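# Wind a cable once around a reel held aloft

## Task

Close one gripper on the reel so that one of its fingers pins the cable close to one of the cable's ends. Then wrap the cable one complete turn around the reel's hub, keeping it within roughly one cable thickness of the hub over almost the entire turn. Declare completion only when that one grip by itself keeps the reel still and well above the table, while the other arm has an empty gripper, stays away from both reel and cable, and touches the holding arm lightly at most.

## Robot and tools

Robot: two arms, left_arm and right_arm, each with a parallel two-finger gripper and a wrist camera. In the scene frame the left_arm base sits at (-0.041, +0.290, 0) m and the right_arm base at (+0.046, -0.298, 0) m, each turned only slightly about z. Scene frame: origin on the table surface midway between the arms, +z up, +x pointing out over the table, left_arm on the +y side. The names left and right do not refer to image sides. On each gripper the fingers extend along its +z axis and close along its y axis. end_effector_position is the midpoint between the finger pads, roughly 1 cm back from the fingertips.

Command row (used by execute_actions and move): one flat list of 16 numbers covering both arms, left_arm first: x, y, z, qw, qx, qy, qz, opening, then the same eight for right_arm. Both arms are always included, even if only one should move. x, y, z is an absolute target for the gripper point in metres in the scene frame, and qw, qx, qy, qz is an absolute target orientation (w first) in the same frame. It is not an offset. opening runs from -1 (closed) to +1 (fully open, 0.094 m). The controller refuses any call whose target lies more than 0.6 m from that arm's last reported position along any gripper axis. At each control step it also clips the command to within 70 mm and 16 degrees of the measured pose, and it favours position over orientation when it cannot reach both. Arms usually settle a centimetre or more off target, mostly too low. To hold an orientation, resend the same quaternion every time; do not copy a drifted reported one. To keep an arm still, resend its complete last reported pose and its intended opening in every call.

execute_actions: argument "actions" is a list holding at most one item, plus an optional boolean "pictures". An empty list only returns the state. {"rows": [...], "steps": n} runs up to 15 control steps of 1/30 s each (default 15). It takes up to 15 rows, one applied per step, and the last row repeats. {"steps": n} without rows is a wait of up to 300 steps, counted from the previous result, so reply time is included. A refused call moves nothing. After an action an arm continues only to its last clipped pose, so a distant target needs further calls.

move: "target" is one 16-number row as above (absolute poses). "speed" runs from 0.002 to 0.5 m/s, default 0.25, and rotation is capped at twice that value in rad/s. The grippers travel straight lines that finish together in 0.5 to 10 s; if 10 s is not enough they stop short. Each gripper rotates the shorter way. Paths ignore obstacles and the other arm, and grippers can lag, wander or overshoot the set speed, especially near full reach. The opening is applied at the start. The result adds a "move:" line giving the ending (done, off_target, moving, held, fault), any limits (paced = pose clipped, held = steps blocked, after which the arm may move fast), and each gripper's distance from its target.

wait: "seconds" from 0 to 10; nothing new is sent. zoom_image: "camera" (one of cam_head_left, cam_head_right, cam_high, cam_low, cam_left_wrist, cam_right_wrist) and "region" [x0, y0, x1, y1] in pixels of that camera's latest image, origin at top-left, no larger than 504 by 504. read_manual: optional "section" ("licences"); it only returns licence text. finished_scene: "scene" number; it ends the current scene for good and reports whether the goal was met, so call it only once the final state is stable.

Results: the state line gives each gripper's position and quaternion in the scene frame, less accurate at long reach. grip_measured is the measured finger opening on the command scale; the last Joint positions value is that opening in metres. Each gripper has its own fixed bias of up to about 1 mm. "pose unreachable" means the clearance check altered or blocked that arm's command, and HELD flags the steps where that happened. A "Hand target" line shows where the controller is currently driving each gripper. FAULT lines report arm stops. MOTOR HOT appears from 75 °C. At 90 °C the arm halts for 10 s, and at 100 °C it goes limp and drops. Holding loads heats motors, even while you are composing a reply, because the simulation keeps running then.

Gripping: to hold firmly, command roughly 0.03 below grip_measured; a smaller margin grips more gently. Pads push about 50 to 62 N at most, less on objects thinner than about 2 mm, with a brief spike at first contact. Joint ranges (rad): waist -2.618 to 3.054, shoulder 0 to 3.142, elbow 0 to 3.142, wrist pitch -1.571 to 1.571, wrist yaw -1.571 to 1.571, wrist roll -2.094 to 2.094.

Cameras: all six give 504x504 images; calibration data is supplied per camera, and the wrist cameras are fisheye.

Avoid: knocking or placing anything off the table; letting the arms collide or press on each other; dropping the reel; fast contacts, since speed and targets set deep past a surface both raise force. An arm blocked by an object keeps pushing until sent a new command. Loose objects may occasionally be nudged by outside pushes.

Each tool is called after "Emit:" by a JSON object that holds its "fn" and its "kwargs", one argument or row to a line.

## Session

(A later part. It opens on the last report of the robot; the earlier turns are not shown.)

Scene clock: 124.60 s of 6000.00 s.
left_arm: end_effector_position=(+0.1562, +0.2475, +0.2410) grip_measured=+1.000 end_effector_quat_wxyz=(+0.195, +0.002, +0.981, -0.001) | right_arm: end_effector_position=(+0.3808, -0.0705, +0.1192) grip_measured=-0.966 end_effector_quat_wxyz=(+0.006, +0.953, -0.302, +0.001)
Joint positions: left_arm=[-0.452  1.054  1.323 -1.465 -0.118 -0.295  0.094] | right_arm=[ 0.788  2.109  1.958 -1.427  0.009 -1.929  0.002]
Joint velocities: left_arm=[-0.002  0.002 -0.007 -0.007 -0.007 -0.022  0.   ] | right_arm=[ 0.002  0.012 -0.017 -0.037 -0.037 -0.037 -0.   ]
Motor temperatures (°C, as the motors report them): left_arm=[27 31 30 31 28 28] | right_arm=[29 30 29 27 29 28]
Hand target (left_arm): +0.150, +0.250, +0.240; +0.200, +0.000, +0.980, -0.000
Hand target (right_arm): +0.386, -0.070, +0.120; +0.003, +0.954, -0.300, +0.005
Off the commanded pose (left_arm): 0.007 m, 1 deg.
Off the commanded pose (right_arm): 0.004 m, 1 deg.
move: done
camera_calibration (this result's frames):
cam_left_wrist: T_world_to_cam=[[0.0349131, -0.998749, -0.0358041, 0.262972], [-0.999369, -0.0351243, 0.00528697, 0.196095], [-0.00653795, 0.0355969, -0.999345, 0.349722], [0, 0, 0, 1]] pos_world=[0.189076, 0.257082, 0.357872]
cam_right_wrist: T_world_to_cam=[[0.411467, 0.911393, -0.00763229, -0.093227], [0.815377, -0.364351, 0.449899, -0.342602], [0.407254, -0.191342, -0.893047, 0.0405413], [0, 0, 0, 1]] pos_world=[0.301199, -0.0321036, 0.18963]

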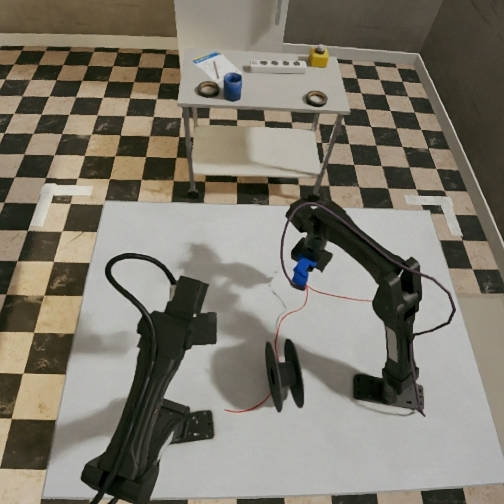

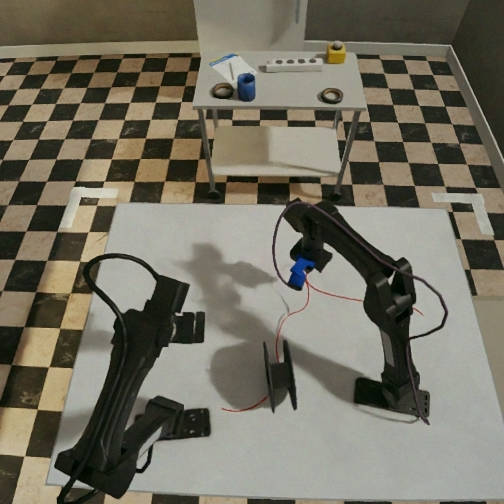

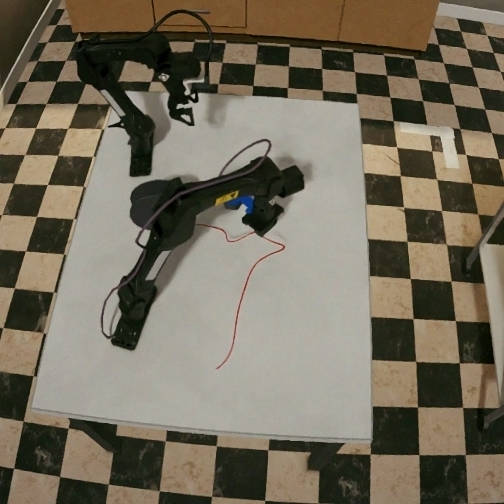

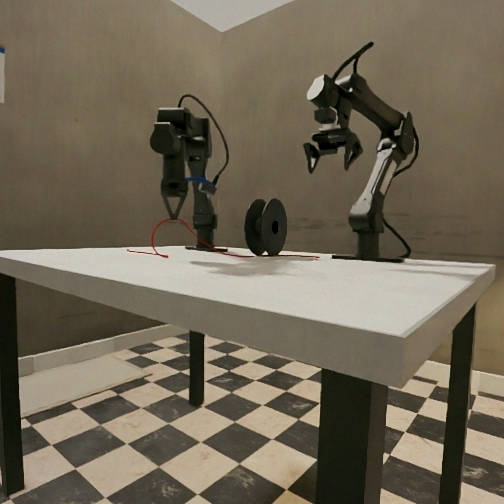

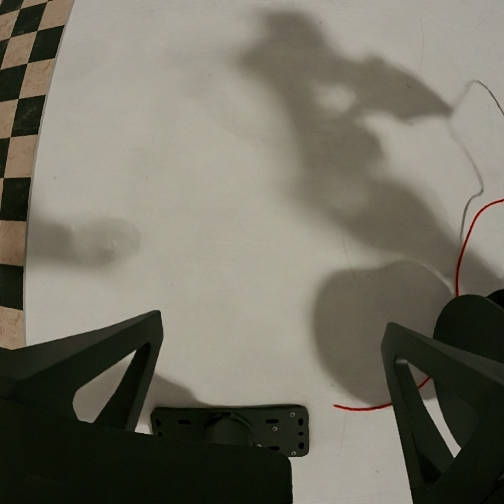

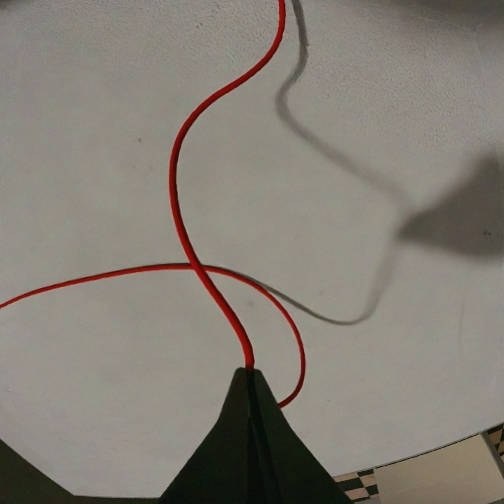

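Emit:
{"fn": "move", "kwargs": {
  "target": [0.15,0.3,0.24,0.2,0,0.98,0,1,0.27,-0.03,0.25,0.15,-0.92,0.35,0,-0.98],
  "speed": 0.1
}}

Emit:
{"fn": "move", "kwargs": {
  "target": [0.15,0.3,0.24,0.2,0,0.98,0,1,0.12,-0.01,0.27,0.15,-0.69,0.69,0.15,-0.98],
  "speed": 0.1
}}

Scene clock: 130.07 s of 6000.00 s.
left_arm: end_effector_position=(+0.1546, +0.3001, +0.2402) grip_measured=+1.000 end_effector_quat_wxyz=(+0.194, +0.000, +0.981, +0.001) | right_arm: end_effector_position=(+0.2768, -0.0305, +0.2455) grip_measured=-0.965 end_effector_quat_wxyz=(-0.150, +0.924, -0.351, +0.011)
Joint positions: left_arm=[-0.061  1.024  1.307 -1.464  0.024  0.064  0.094] | right_arm=[ 0.998  1.692  1.87  -1.461 -0.095 -1.593  0.002]
Joint velocities: left_arm=[-0.017 -0.012 -0.012  0.007 -0.037  0.007  0.   ] | right_arm=[-0.007 -0.017 -0.007 -0.022 -0.022 -0.007 -0.   ]
Motor temperatures (°C, as the motors report them): left_arm=[27 31 30 31 28 28] | right_arm=[29 31 29 27 29 28]
Hand target (left_arm): +0.152, +0.300, +0.240; +0.202, +0.000, +0.979, -0.001
Hand target (right_arm): +0.268, -0.031, +0.250; -0.152, +0.923, -0.352, -0.000
Off the commanded pose (left_arm): 0.005 m, 1 deg.
Off the commanded pose (right_arm): 0.008 m, 1 deg.
move: done
camera_calibration (this result's frames):
cam_left_wrist: T_world_to_cam=[[0.039408, -0.998423, -0.0399703, 0.315787], [-0.999181, -0.0397414, 0.00758166, 0.1971], [-0.00915819, 0.0396388, -0.999172, 0.346137], [0, 0, 0, 1]] pos_world=[0.187664, 0.309401, 0.356978]
cam_right_wrist: T_world_to_cam=[[0.491279, 0.817713, 0.299983, -0.186361], [0.713846, -0.575344, 0.399253, -0.265981], [0.499067, 0.0179968, -0.866376, 0.177816], [0, 0, 0, 1]] pos_world=[0.192683, -0.00384144, 0.316155]

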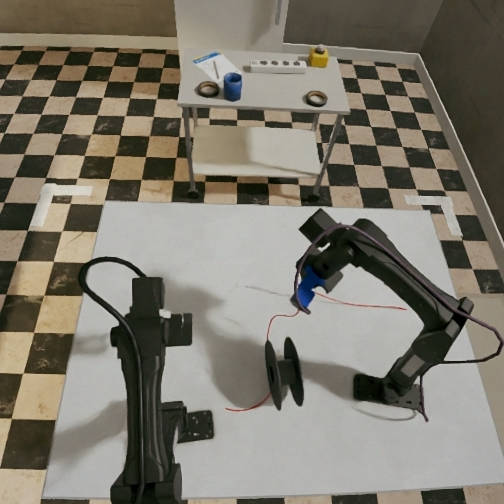

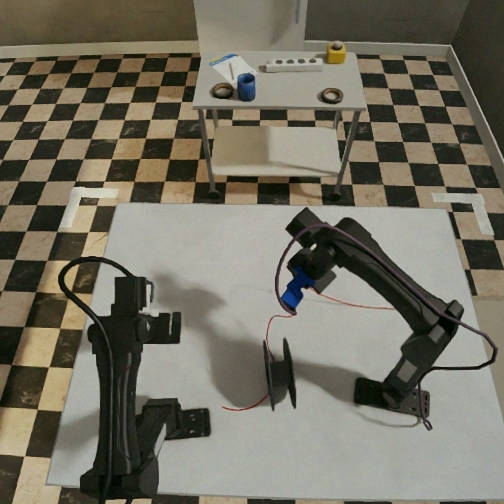

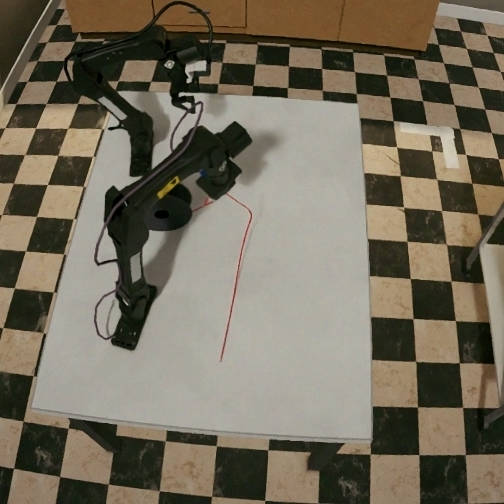

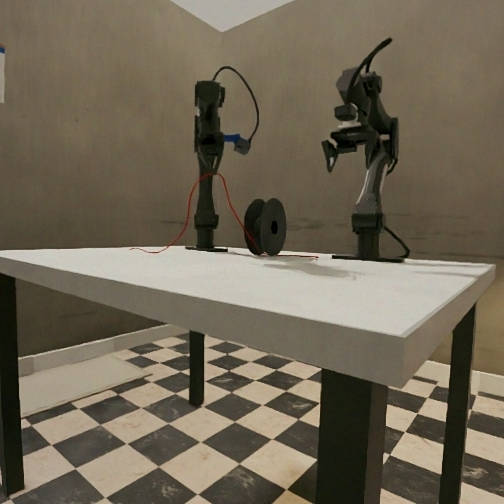

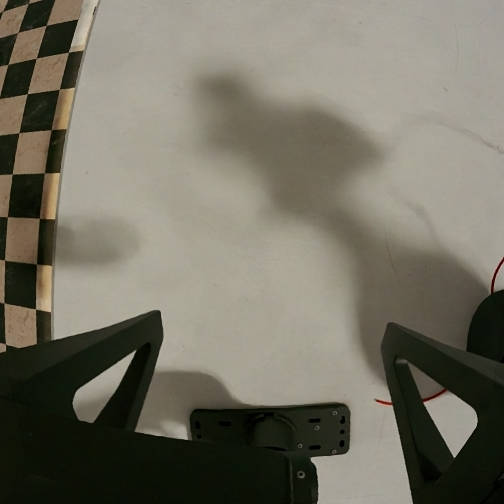

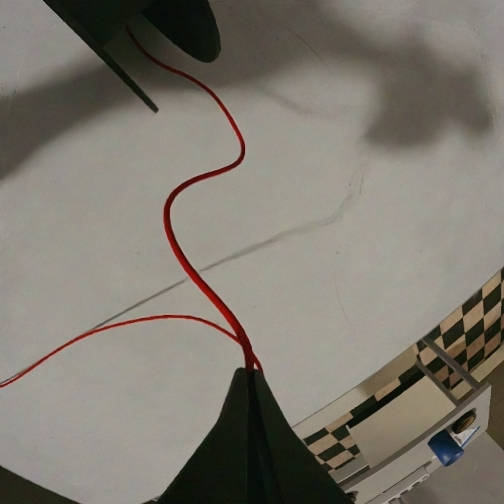

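Scene clock: 135.00 s of 6000.00 s.
left_arm: end_effector_position=(+0.1546, +0.3001, +0.2402) grip_measured=+1.000 end_effector_quat_wxyz=(+0.194, +0.000, +0.981, +0.001) | right_arm: end_effector_position=(+0.1240, -0.0086, +0.2676) grip_measured=-0.965 end_effector_quat_wxyz=(-0.147, +0.690, -0.693, -0.149)
Joint positions: left_arm=[-0.061  1.024  1.307 -1.464  0.024  0.064  0.094] | right_arm=[ 1.409  1.415  1.651 -1.41  -0.143 -0.318  0.002]
Joint velocities: left_arm=[ 0.007 -0.012  0.002 -0.022 -0.007 -0.11   0.   ] | right_arm=[-0.017 -0.002 -0.012  0.007 -0.007  0.022 -0.   ]
Motor temperatures (°C, as the motors report them): left_arm=[27 31 30 31 28 28] | right_arm=[29 30 29 28 29 28]
Hand target (left_arm): +0.150, +0.300, +0.240; +0.200, +0.000, +0.980, +0.000
Hand target (right_arm): +0.120, -0.010, +0.269; -0.151, +0.689, -0.691, -0.156
Off the commanded pose (left_arm): 0.005 m, 1 deg.
Off the commanded pose (right_arm): 0.005 m, 0 deg.
move: done
camera_calibration (this result's frames):
cam_left_wrist: T_world_to_cam=[[0.039408, -0.998423, -0.0399703, 0.315787], [-0.999181, -0.0397414, 0.00758166, 0.1971], [-0.00915819, 0.0396388, -0.999172, 0.346137], [0, 0, 0, 1]] pos_world=[0.187664, 0.309401, 0.356978]
cam_right_wrist: T_world_to_cam=[[0.982779, 0.168131, 0.0766586, -0.142655], [0.164818, -0.985169, 0.0477109, 0.00551041], [0.0835434, -0.0342546, -0.995915, 0.358537], [0, 0, 0, 1]] pos_world=[0.109337, 0.041695, 0.367745]

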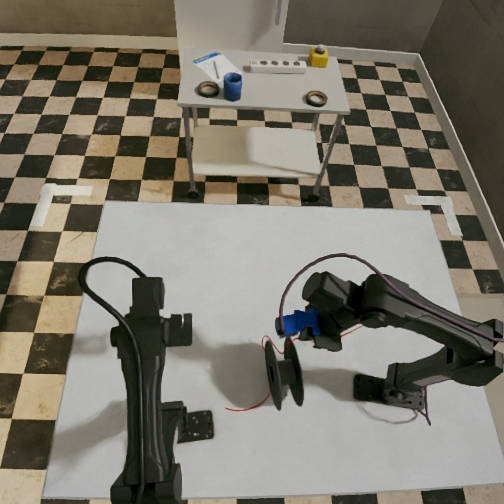

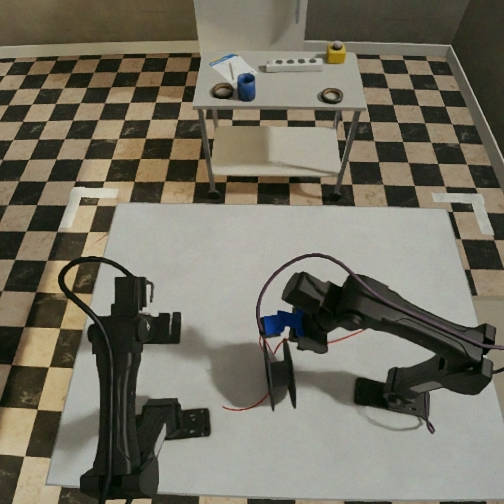

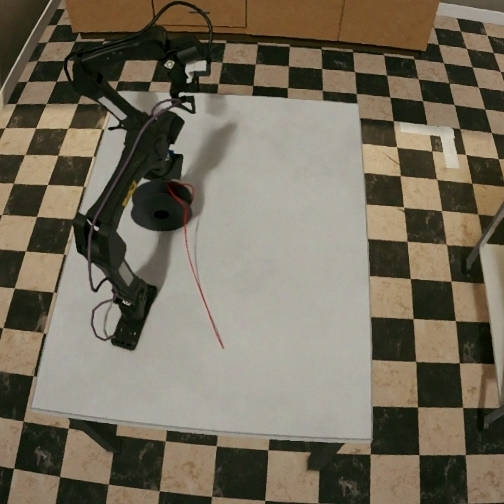

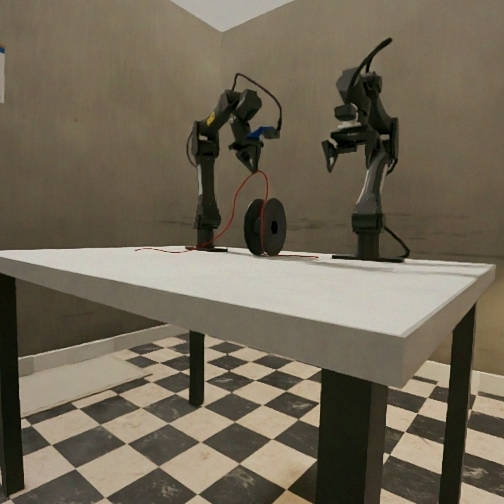

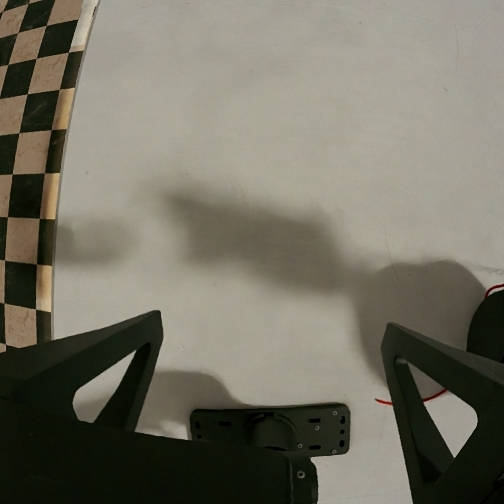

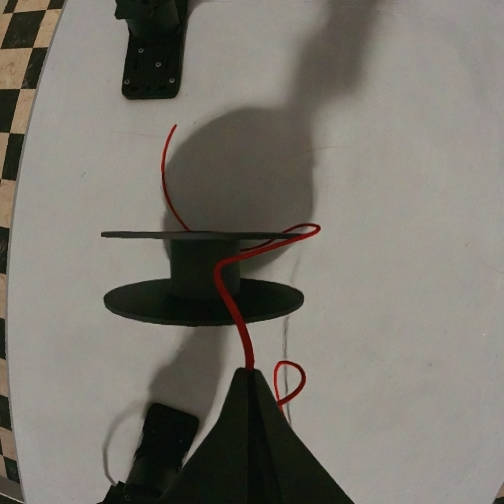

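Emit:
{"fn": "move", "kwargs": {
  "target": [0.15,0.3,0.24,0.2,0,0.98,0,1,0.04,-0.05,0.26,0.06,-0.29,0.93,0.19,-0.98],
  "speed": 0.07
}}

Scene clock: 146.50 s of 6000.00 s.
left_arm: end_effector_position=(+0.1546, +0.3001, +0.2402) grip_measured=+1.000 end_effector_quat_wxyz=(+0.194, +0.000, +0.981, +0.001) | right_arm: end_effector_position=(+0.0394, -0.0419, +0.2608) grip_measured=-0.965 end_effector_quat_wxyz=(+0.051, -0.291, +0.934, +0.199)
Joint positions: left_arm=[-0.061  1.024  1.307 -1.464  0.024  0.064  0.094] | right_arm=[ 1.773  1.241  1.496 -1.412 -0.015  0.983  0.002]
Joint velocities: left_arm=[ 0.002 -0.022 -0.007 -0.007  0.022  0.051  0.   ] | right_arm=[-0.012 -0.022 -0.007 -0.051  0.022  0.081 -0.   ]
Motor temperatures (°C, as the motors report them): left_arm=[27 30 30 31 28 28] | right_arm=[29 30 28 28 29 28]
Hand target (left_arm): +0.150, +0.300, +0.240; +0.200, +0.000, +0.980, +0.000
Hand target (right_arm): +0.040, -0.049, +0.259; +0.056, -0.291, +0.935, +0.194
Off the commanded pose (left_arm): 0.005 m, 1 deg.
Off the commanded pose (right_arm): 0.008 m, 1 deg.
move: done
camera_calibration (this result's frames):
cam_left_wrist: T_world_to_cam=[[0.039408, -0.998423, -0.0399703, 0.315787], [-0.999181, -0.0397414, 0.00758166, 0.1971], [-0.00915819, 0.0396388, -0.999172, 0.346137], [0, 0, 0, 1]] pos_world=[0.187664, 0.309401, 0.356978]
cam_right_wrist: T_world_to_cam=[[0.709689, -0.640774, -0.292832, 0.0198842], [-0.62246, -0.76498, 0.165373, -0.00341459], [-0.329977, 0.0649135, -0.941754, 0.364027], [0, 0, 0, 1]] pos_world=[0.103884, -0.0135011, 0.349211]

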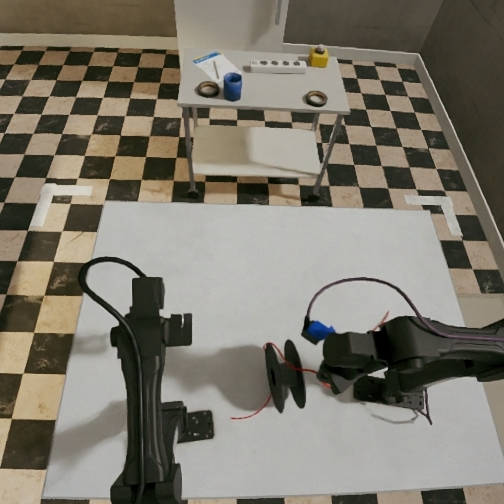

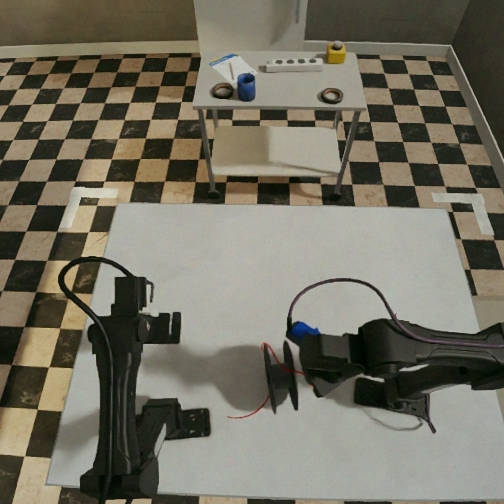

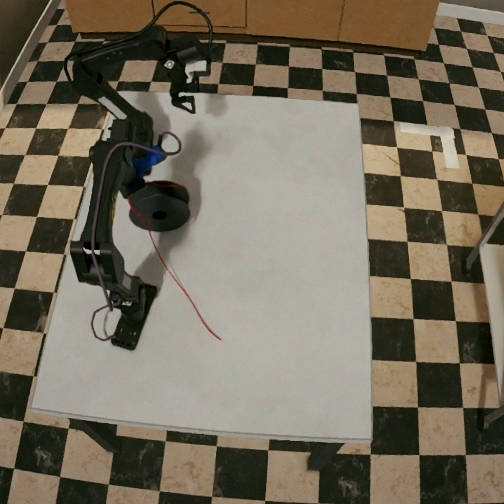

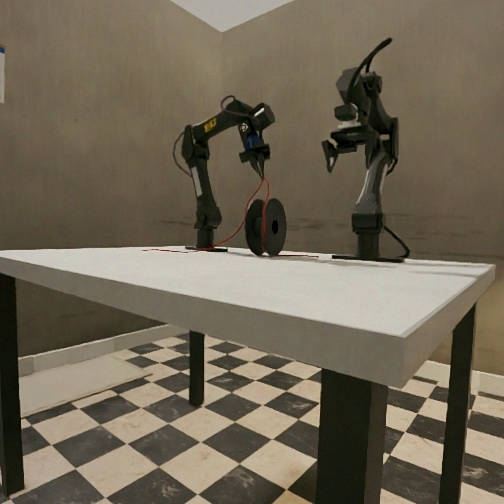

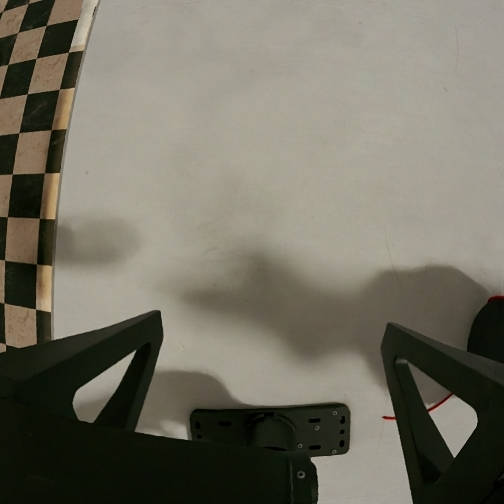

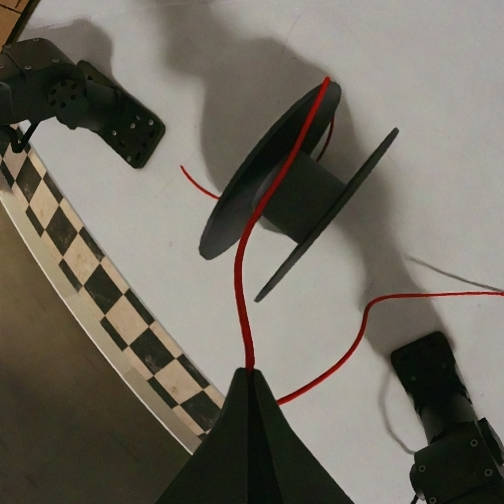

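Emit:
{"fn": "move", "kwargs": {
  "target": [0.15,0.3,0.24,0.2,0,0.98,0,1,0.17,-0.12,0.27,0.06,-0.29,0.93,0.19,-0.98],
  "speed": 0.08
}}

Scene clock: 156.10 s of 6000.00 s.
left_arm: end_effector_position=(+0.1546, +0.3001, +0.2402) grip_measured=+1.000 end_effector_quat_wxyz=(+0.194, +0.000, +0.981, +0.001) | right_arm: end_effector_position=(+0.1734, -0.1183, +0.2647) grip_measured=-0.965 end_effector_quat_wxyz=(+0.087, -0.287, +0.936, +0.184)
Joint positions: left_arm=[-0.061  1.024  1.307 -1.464  0.024  0.064  0.094] | right_arm=[ 0.935  1.191  1.496 -1.55  -0.254  0.193  0.002]
Joint velocities: left_arm=[-0.012 -0.007  0.002 -0.037 -0.007 -0.022  0.   ] | right_arm=[-0.002 -0.017 -0.002 -0.037 -0.022 -0.11   0.001]
Motor temperatures (°C, as the motors report them): left_arm=[27 30 30 31 28 28] | right_arm=[29 29 28 28 29 28]
Hand target (left_arm): +0.150, +0.300, +0.240; +0.200, +0.000, +0.980, +0.000
Hand target (right_arm): +0.170, -0.120, +0.268; +0.089, -0.290, +0.934, +0.191
Off the commanded pose (left_arm): 0.005 m, 1 deg.
Off the commanded pose (right_arm): 0.007 m, 3 deg.
joint sent to its limit (right arm) — the command would take joint 4 (wrist pitch) past its lower limit, so that joint was sent only as far as its limit.
move: off_target (right_arm)
camera_calibration (this result's frames):
cam_left_wrist: T_world_to_cam=[[0.039408, -0.998423, -0.0399703, 0.315787], [-0.999181, -0.0397414, 0.00758166, 0.1971], [-0.00915819, 0.0396388, -0.999172, 0.346137], [0, 0, 0, 1]] pos_world=[0.187664, 0.309401, 0.356978]
cam_right_wrist: T_world_to_cam=[[0.713476, -0.659899, -0.235553, -0.141148], [-0.651445, -0.748527, 0.123803, 0.0388899], [-0.258015, 0.0651199, -0.963944, 0.410319], [0, 0, 0, 1]] pos_world=[0.231909, -0.090753, 0.357462]

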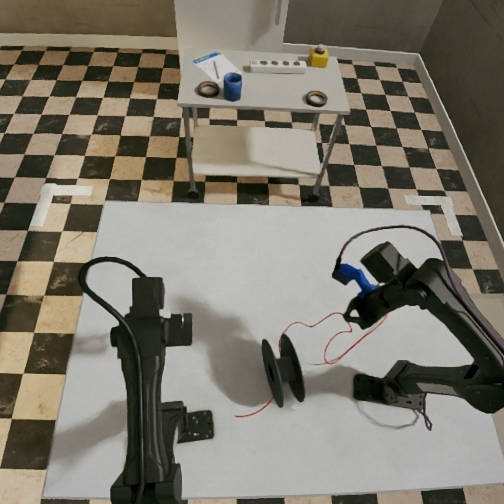

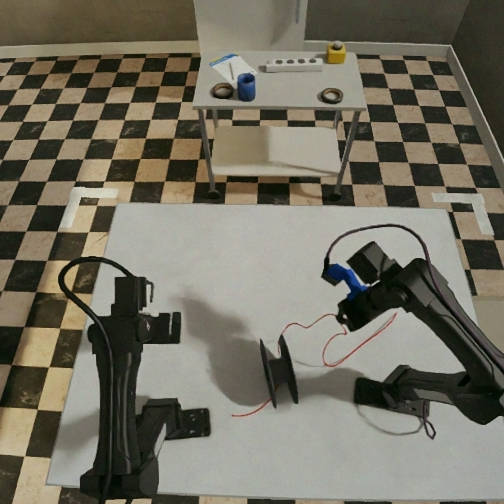

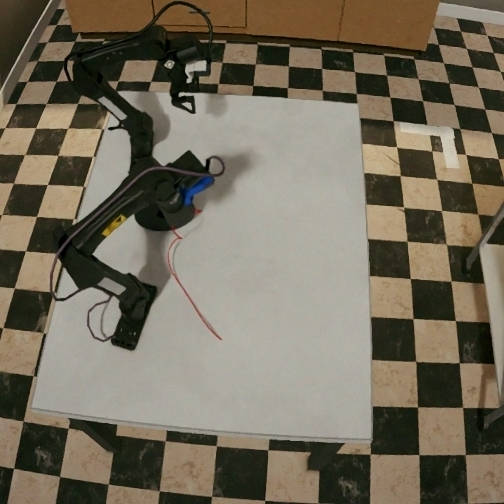

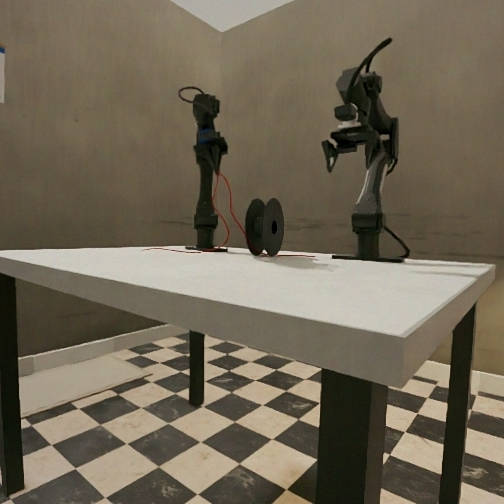

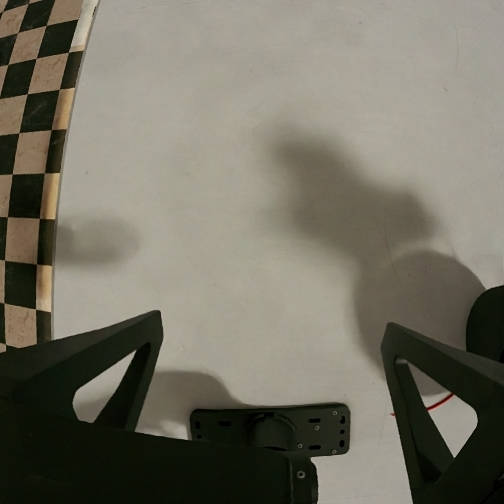

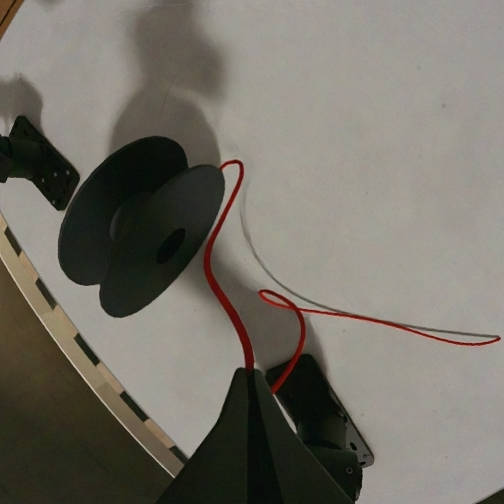

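Emit:
{"fn": "move", "kwargs": {
  "target": [0.15,0.3,0.24,0.2,0,0.98,0,1,0.11,-0.035,0.28,0.03,-0.13,0.97,0.2,-0.98],
  "speed": 0.07
}}

Scene clock: 164.90 s of 6000.00 s.
left_arm: end_effector_position=(+0.1546, +0.3001, +0.2402) grip_measured=+1.000 end_effector_quat_wxyz=(+0.194, +0.000, +0.981, +0.001) | right_arm: end_effector_position=(+0.1078, -0.0402, +0.2753) grip_measured=-0.965 end_effector_quat_wxyz=(+0.016, -0.128, +0.971, +0.199)
Joint positions: left_arm=[-0.061  1.024  1.307 -1.464  0.024  0.064  0.094] | right_arm=[ 1.422  1.331  1.631 -1.496 -0.15   0.999  0.002]
Joint velocities: left_arm=[ 0.007  0.007 -0.002  0.007  0.037 -0.007  0.   ] | right_arm=[ 0.012  0.007 -0.007  0.081  0.11  -0.066 -0.   ]
Motor temperatures (°C, as the motors report them): left_arm=[27 30 30 31 28 28] | right_arm=[29 29 29 28 29 28]
Hand target (left_arm): +0.150, +0.300, +0.240; +0.200, +0.000, +0.980, +0.000
Hand target (right_arm): +0.110, -0.035, +0.281; +0.026, -0.129, +0.970, +0.206
Off the commanded pose (left_arm): 0.005 m, 1 deg.
Off the commanded pose (right_arm): 0.007 m, 2 deg.
move: done
camera_calibration (this result's frames):
cam_left_wrist: T_world_to_cam=[[0.039408, -0.998423, -0.0399703, 0.315787], [-0.999181, -0.0397414, 0.00758166, 0.1971], [-0.00915819, 0.0396388, -0.999172, 0.346137], [0, 0, 0, 1]] pos_world=[0.187664, 0.309401, 0.356978]
cam_right_wrist: T_world_to_cam=[[0.432999, -0.827669, -0.357037, 0.0167118], [-0.797754, -0.536272, 0.275682, 0.0357401], [-0.419642, 0.165458, -0.892482, 0.400267], [0, 0, 0, 1]] pos_world=[0.189244, -0.0332289, 0.353345]

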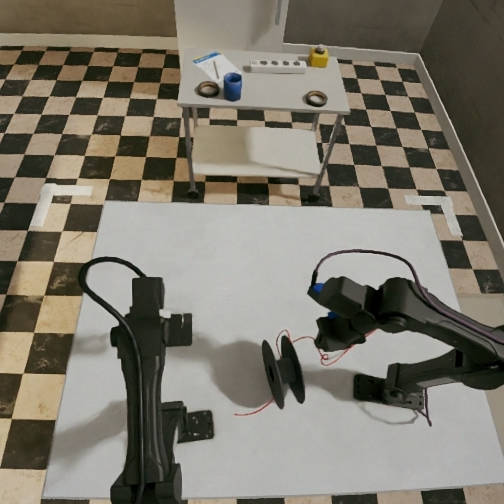

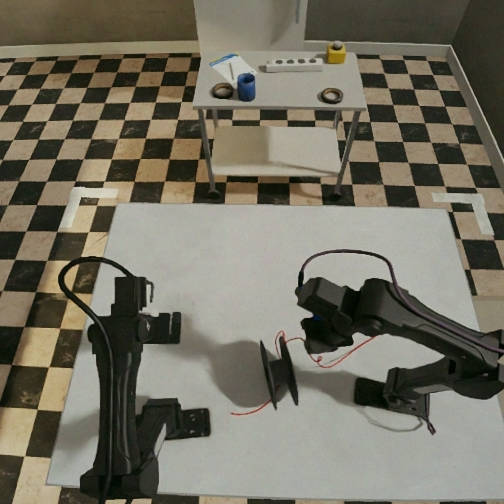

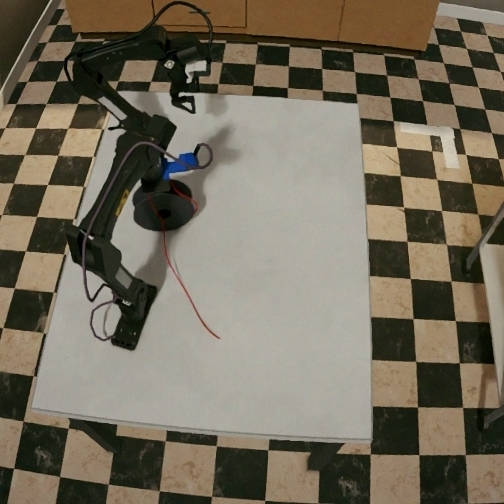

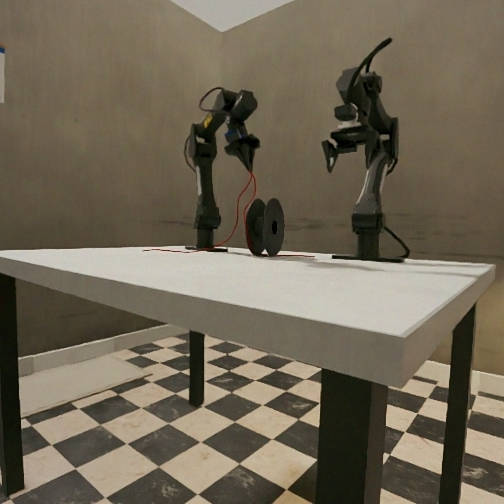

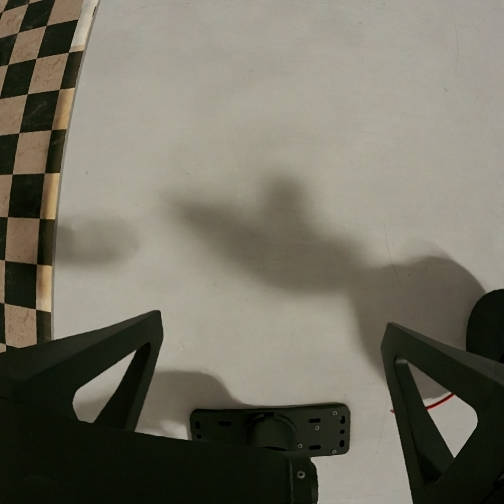

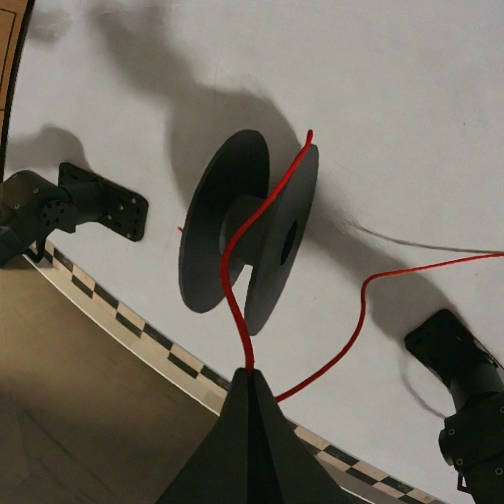

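Now near the right rim; shift +y, then back.

Emit:
{"fn": "move", "kwargs": {
  "target": [0.15,0.3,0.24,0.2,0,0.98,0,1,0.10,0.005,0.28,0.03,-0.13,0.97,0.2,-0.98],
  "speed": 0.05
}}

Emit:
{"fn": "move", "kwargs": {
  "target": [0.15,0.3,0.24,0.2,0,0.98,0,1,0.03,0.0,0.25,0.03,-0.13,0.97,0.2,-0.98],
  "speed": 0.05
}}

Scene clock: 173.37 s of 6000.00 s.
left_arm: end_effector_position=(+0.1546, +0.3001, +0.2402) grip_measured=+1.000 end_effector_quat_wxyz=(+0.194, +0.000, +0.981, +0.001) | right_arm: end_effector_position=(+0.0982, -0.0003, +0.2747) grip_measured=-0.965 end_effector_quat_wxyz=(+0.018, -0.130, +0.972, +0.193)
Joint positions: left_arm=[-0.061  1.024  1.307 -1.464  0.024  0.064  0.094] | right_arm=[ 1.523  1.46   1.734 -1.467 -0.104  1.089  0.002]
Joint velocities: left_arm=[-0.007 -0.007  0.012  0.007  0.081 -0.051  0.   ] | right_arm=[-0.012  0.002  0.002  0.007  0.022  0.051 -0.001]
Motor temperatures (°C, as the motors report them): left_arm=[27 30 30 31 28 28] | right_arm=[29 29 29 28 29 28]
Hand target (left_arm): +0.150, +0.300, +0.240; +0.200, +0.000, +0.980, +0.000
Hand target (right_arm): +0.100, +0.005, +0.281; +0.029, -0.130, +0.971, +0.201
Off the commanded pose (left_arm): 0.005 m, 1 deg.
Off the commanded pose (right_arm): 0.008 m, 2 deg.
After step 180, 1.23 s passed at rest.
move: done
camera_calibration (this result's frames):
cam_left_wrist: T_world_to_cam=[[0.039408, -0.998423, -0.0399703, 0.315787], [-0.999181, -0.0397414, 0.00758166, 0.1971], [-0.00915819, 0.0396388, -0.999172, 0.346137], [0, 0, 0, 1]] pos_world=[0.187664, 0.309401, 0.356978]
cam_right_wrist: T_world_to_cam=[[0.436457, -0.830962, -0.344975, 0.0499843], [-0.798892, -0.534291, 0.276233, 0.049655], [-0.413856, 0.155034, -0.897044, 0.389823], [0, 0, 0, 1]] pos_world=[0.179184, 0.00762944, 0.353216]

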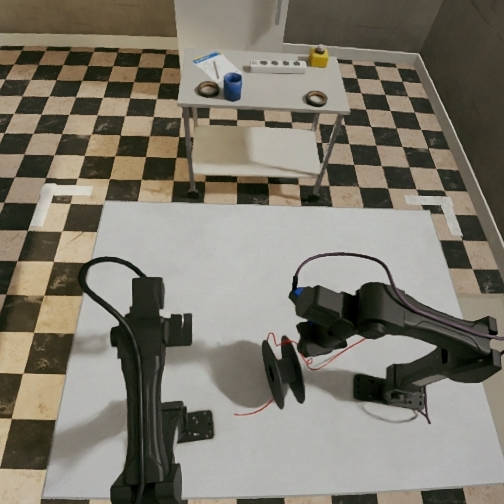

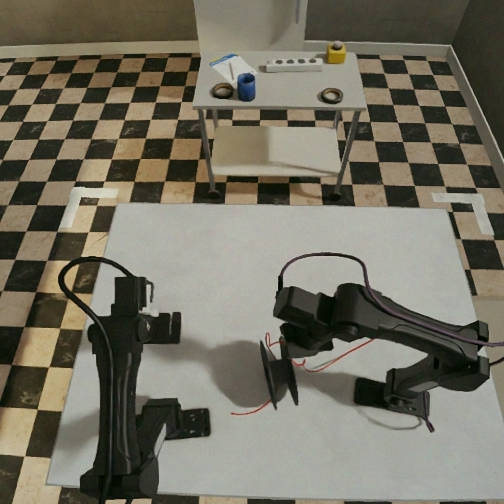

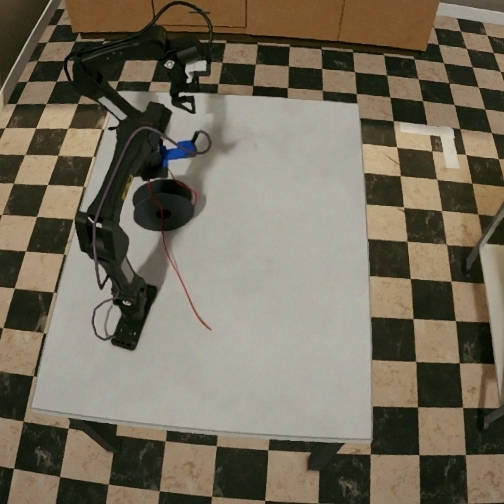

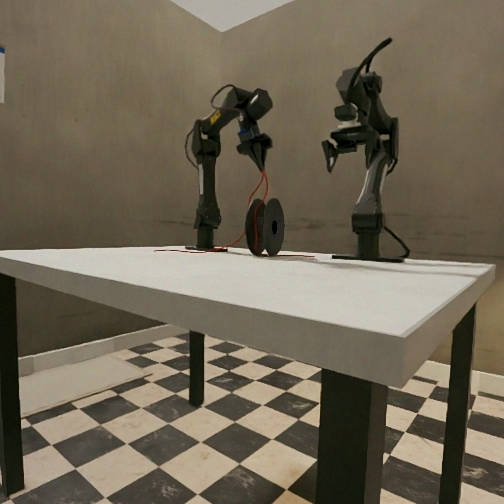

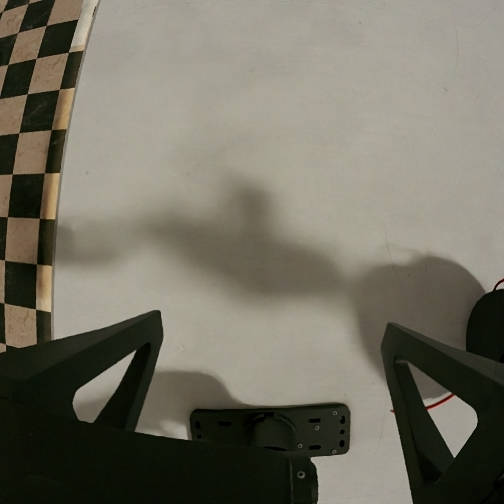

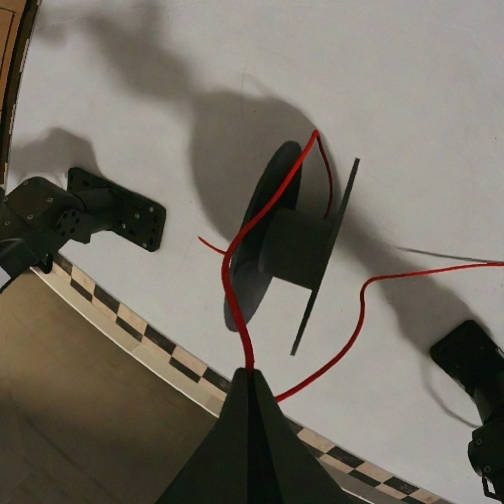

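Scene clock: 175.27 s of 6000.00 s.
left_arm: end_effector_position=(+0.1546, +0.3001, +0.2402) grip_measured=+1.000 end_effector_quat_wxyz=(+0.194, +0.000, +0.981, +0.001) | right_arm: end_effector_position=(+0.0287, +0.0038, +0.2488) grip_measured=-0.965 end_effector_quat_wxyz=(+0.018, -0.130, +0.972, +0.196)
Joint positions: left_arm=[-0.061  1.024  1.307 -1.464  0.024  0.064  0.094] | right_arm=[ 1.818  1.399  1.563 -1.339  0.006  1.362  0.002]
Joint velocities: left_arm=[-0.007  0.007 -0.007 -0.051 -0.095 -0.037  0.   ] | right_arm=[-0.002 -0.032  0.002  0.022 -0.022  0.022  0.   ]
Motor temperatures (°C, as the motors report them): left_arm=[27 30 30 31 28 28] | right_arm=[29 29 29 28 29 28]
Hand target (left_arm): +0.150, +0.300, +0.240; +0.200, +0.000, +0.980, +0.000
Hand target (right_arm): +0.030, +0.001, +0.250; +0.026, -0.129, +0.971, +0.201
Off the commanded pose (left_arm): 0.005 m, 1 deg.
Off the commanded pose (right_arm): 0.004 m, 2 deg.
move: done
camera_calibration (this result's frames):
cam_left_wrist: T_world_to_cam=[[0.039408, -0.998423, -0.0399703, 0.315787], [-0.999181, -0.0397414, 0.00758166, 0.1971], [-0.00915819, 0.0396388, -0.999172, 0.346137], [0, 0, 0, 1]] pos_world=[0.187664, 0.309401, 0.356978]
cam_right_wrist: T_world_to_cam=[[0.437399, -0.828283, -0.350184, 0.0760137], [-0.797631, -0.537173, 0.27428, 0.00390504], [-0.415291, 0.159349, -0.895624, 0.336775], [0, 0, 0, 1]] pos_world=[0.109726, 0.011394, 0.327171]

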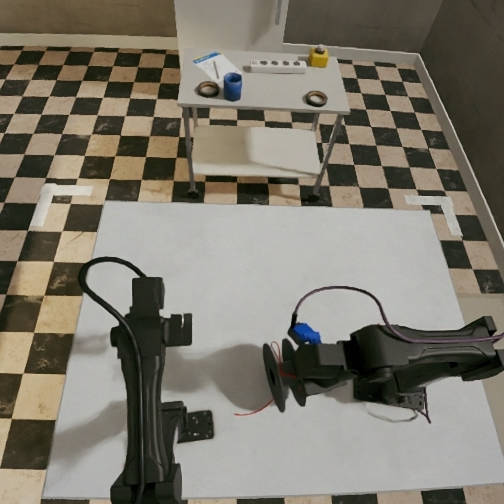

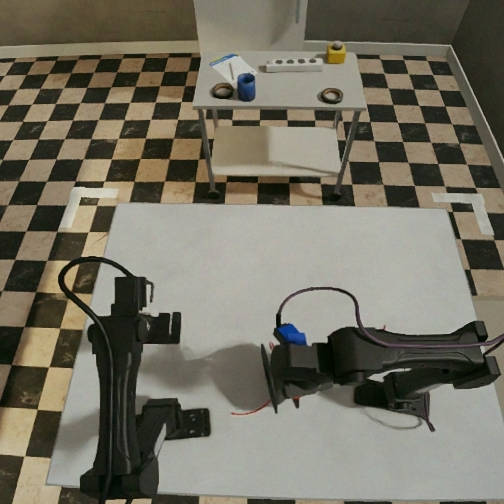

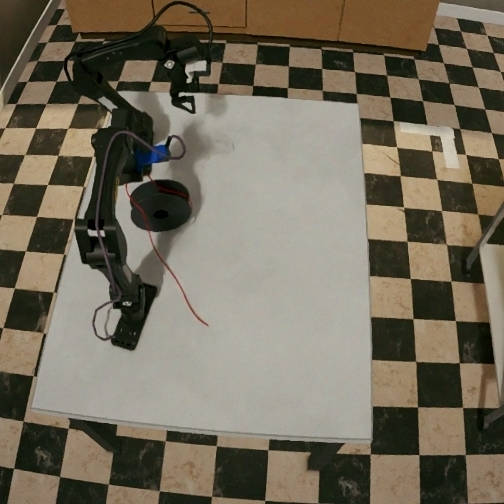

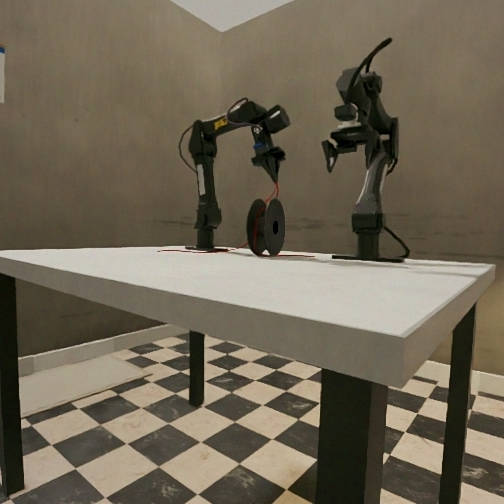

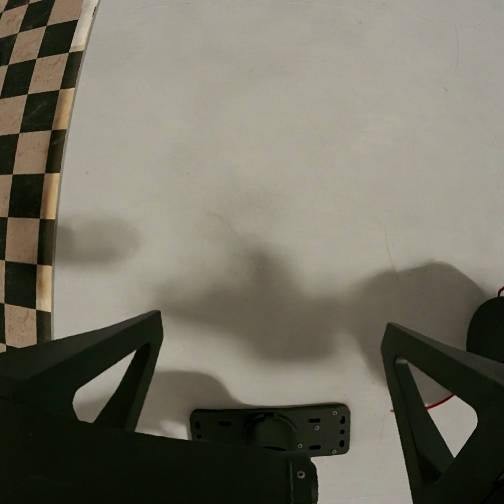

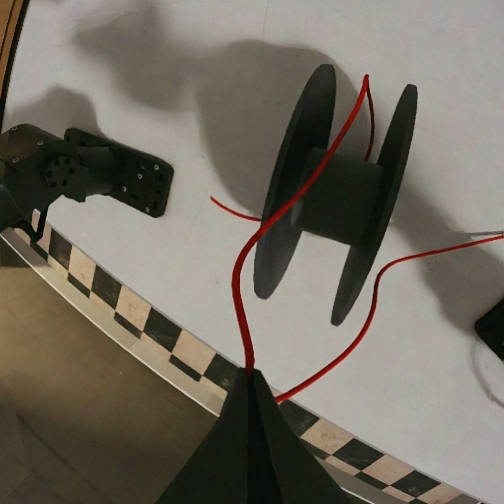

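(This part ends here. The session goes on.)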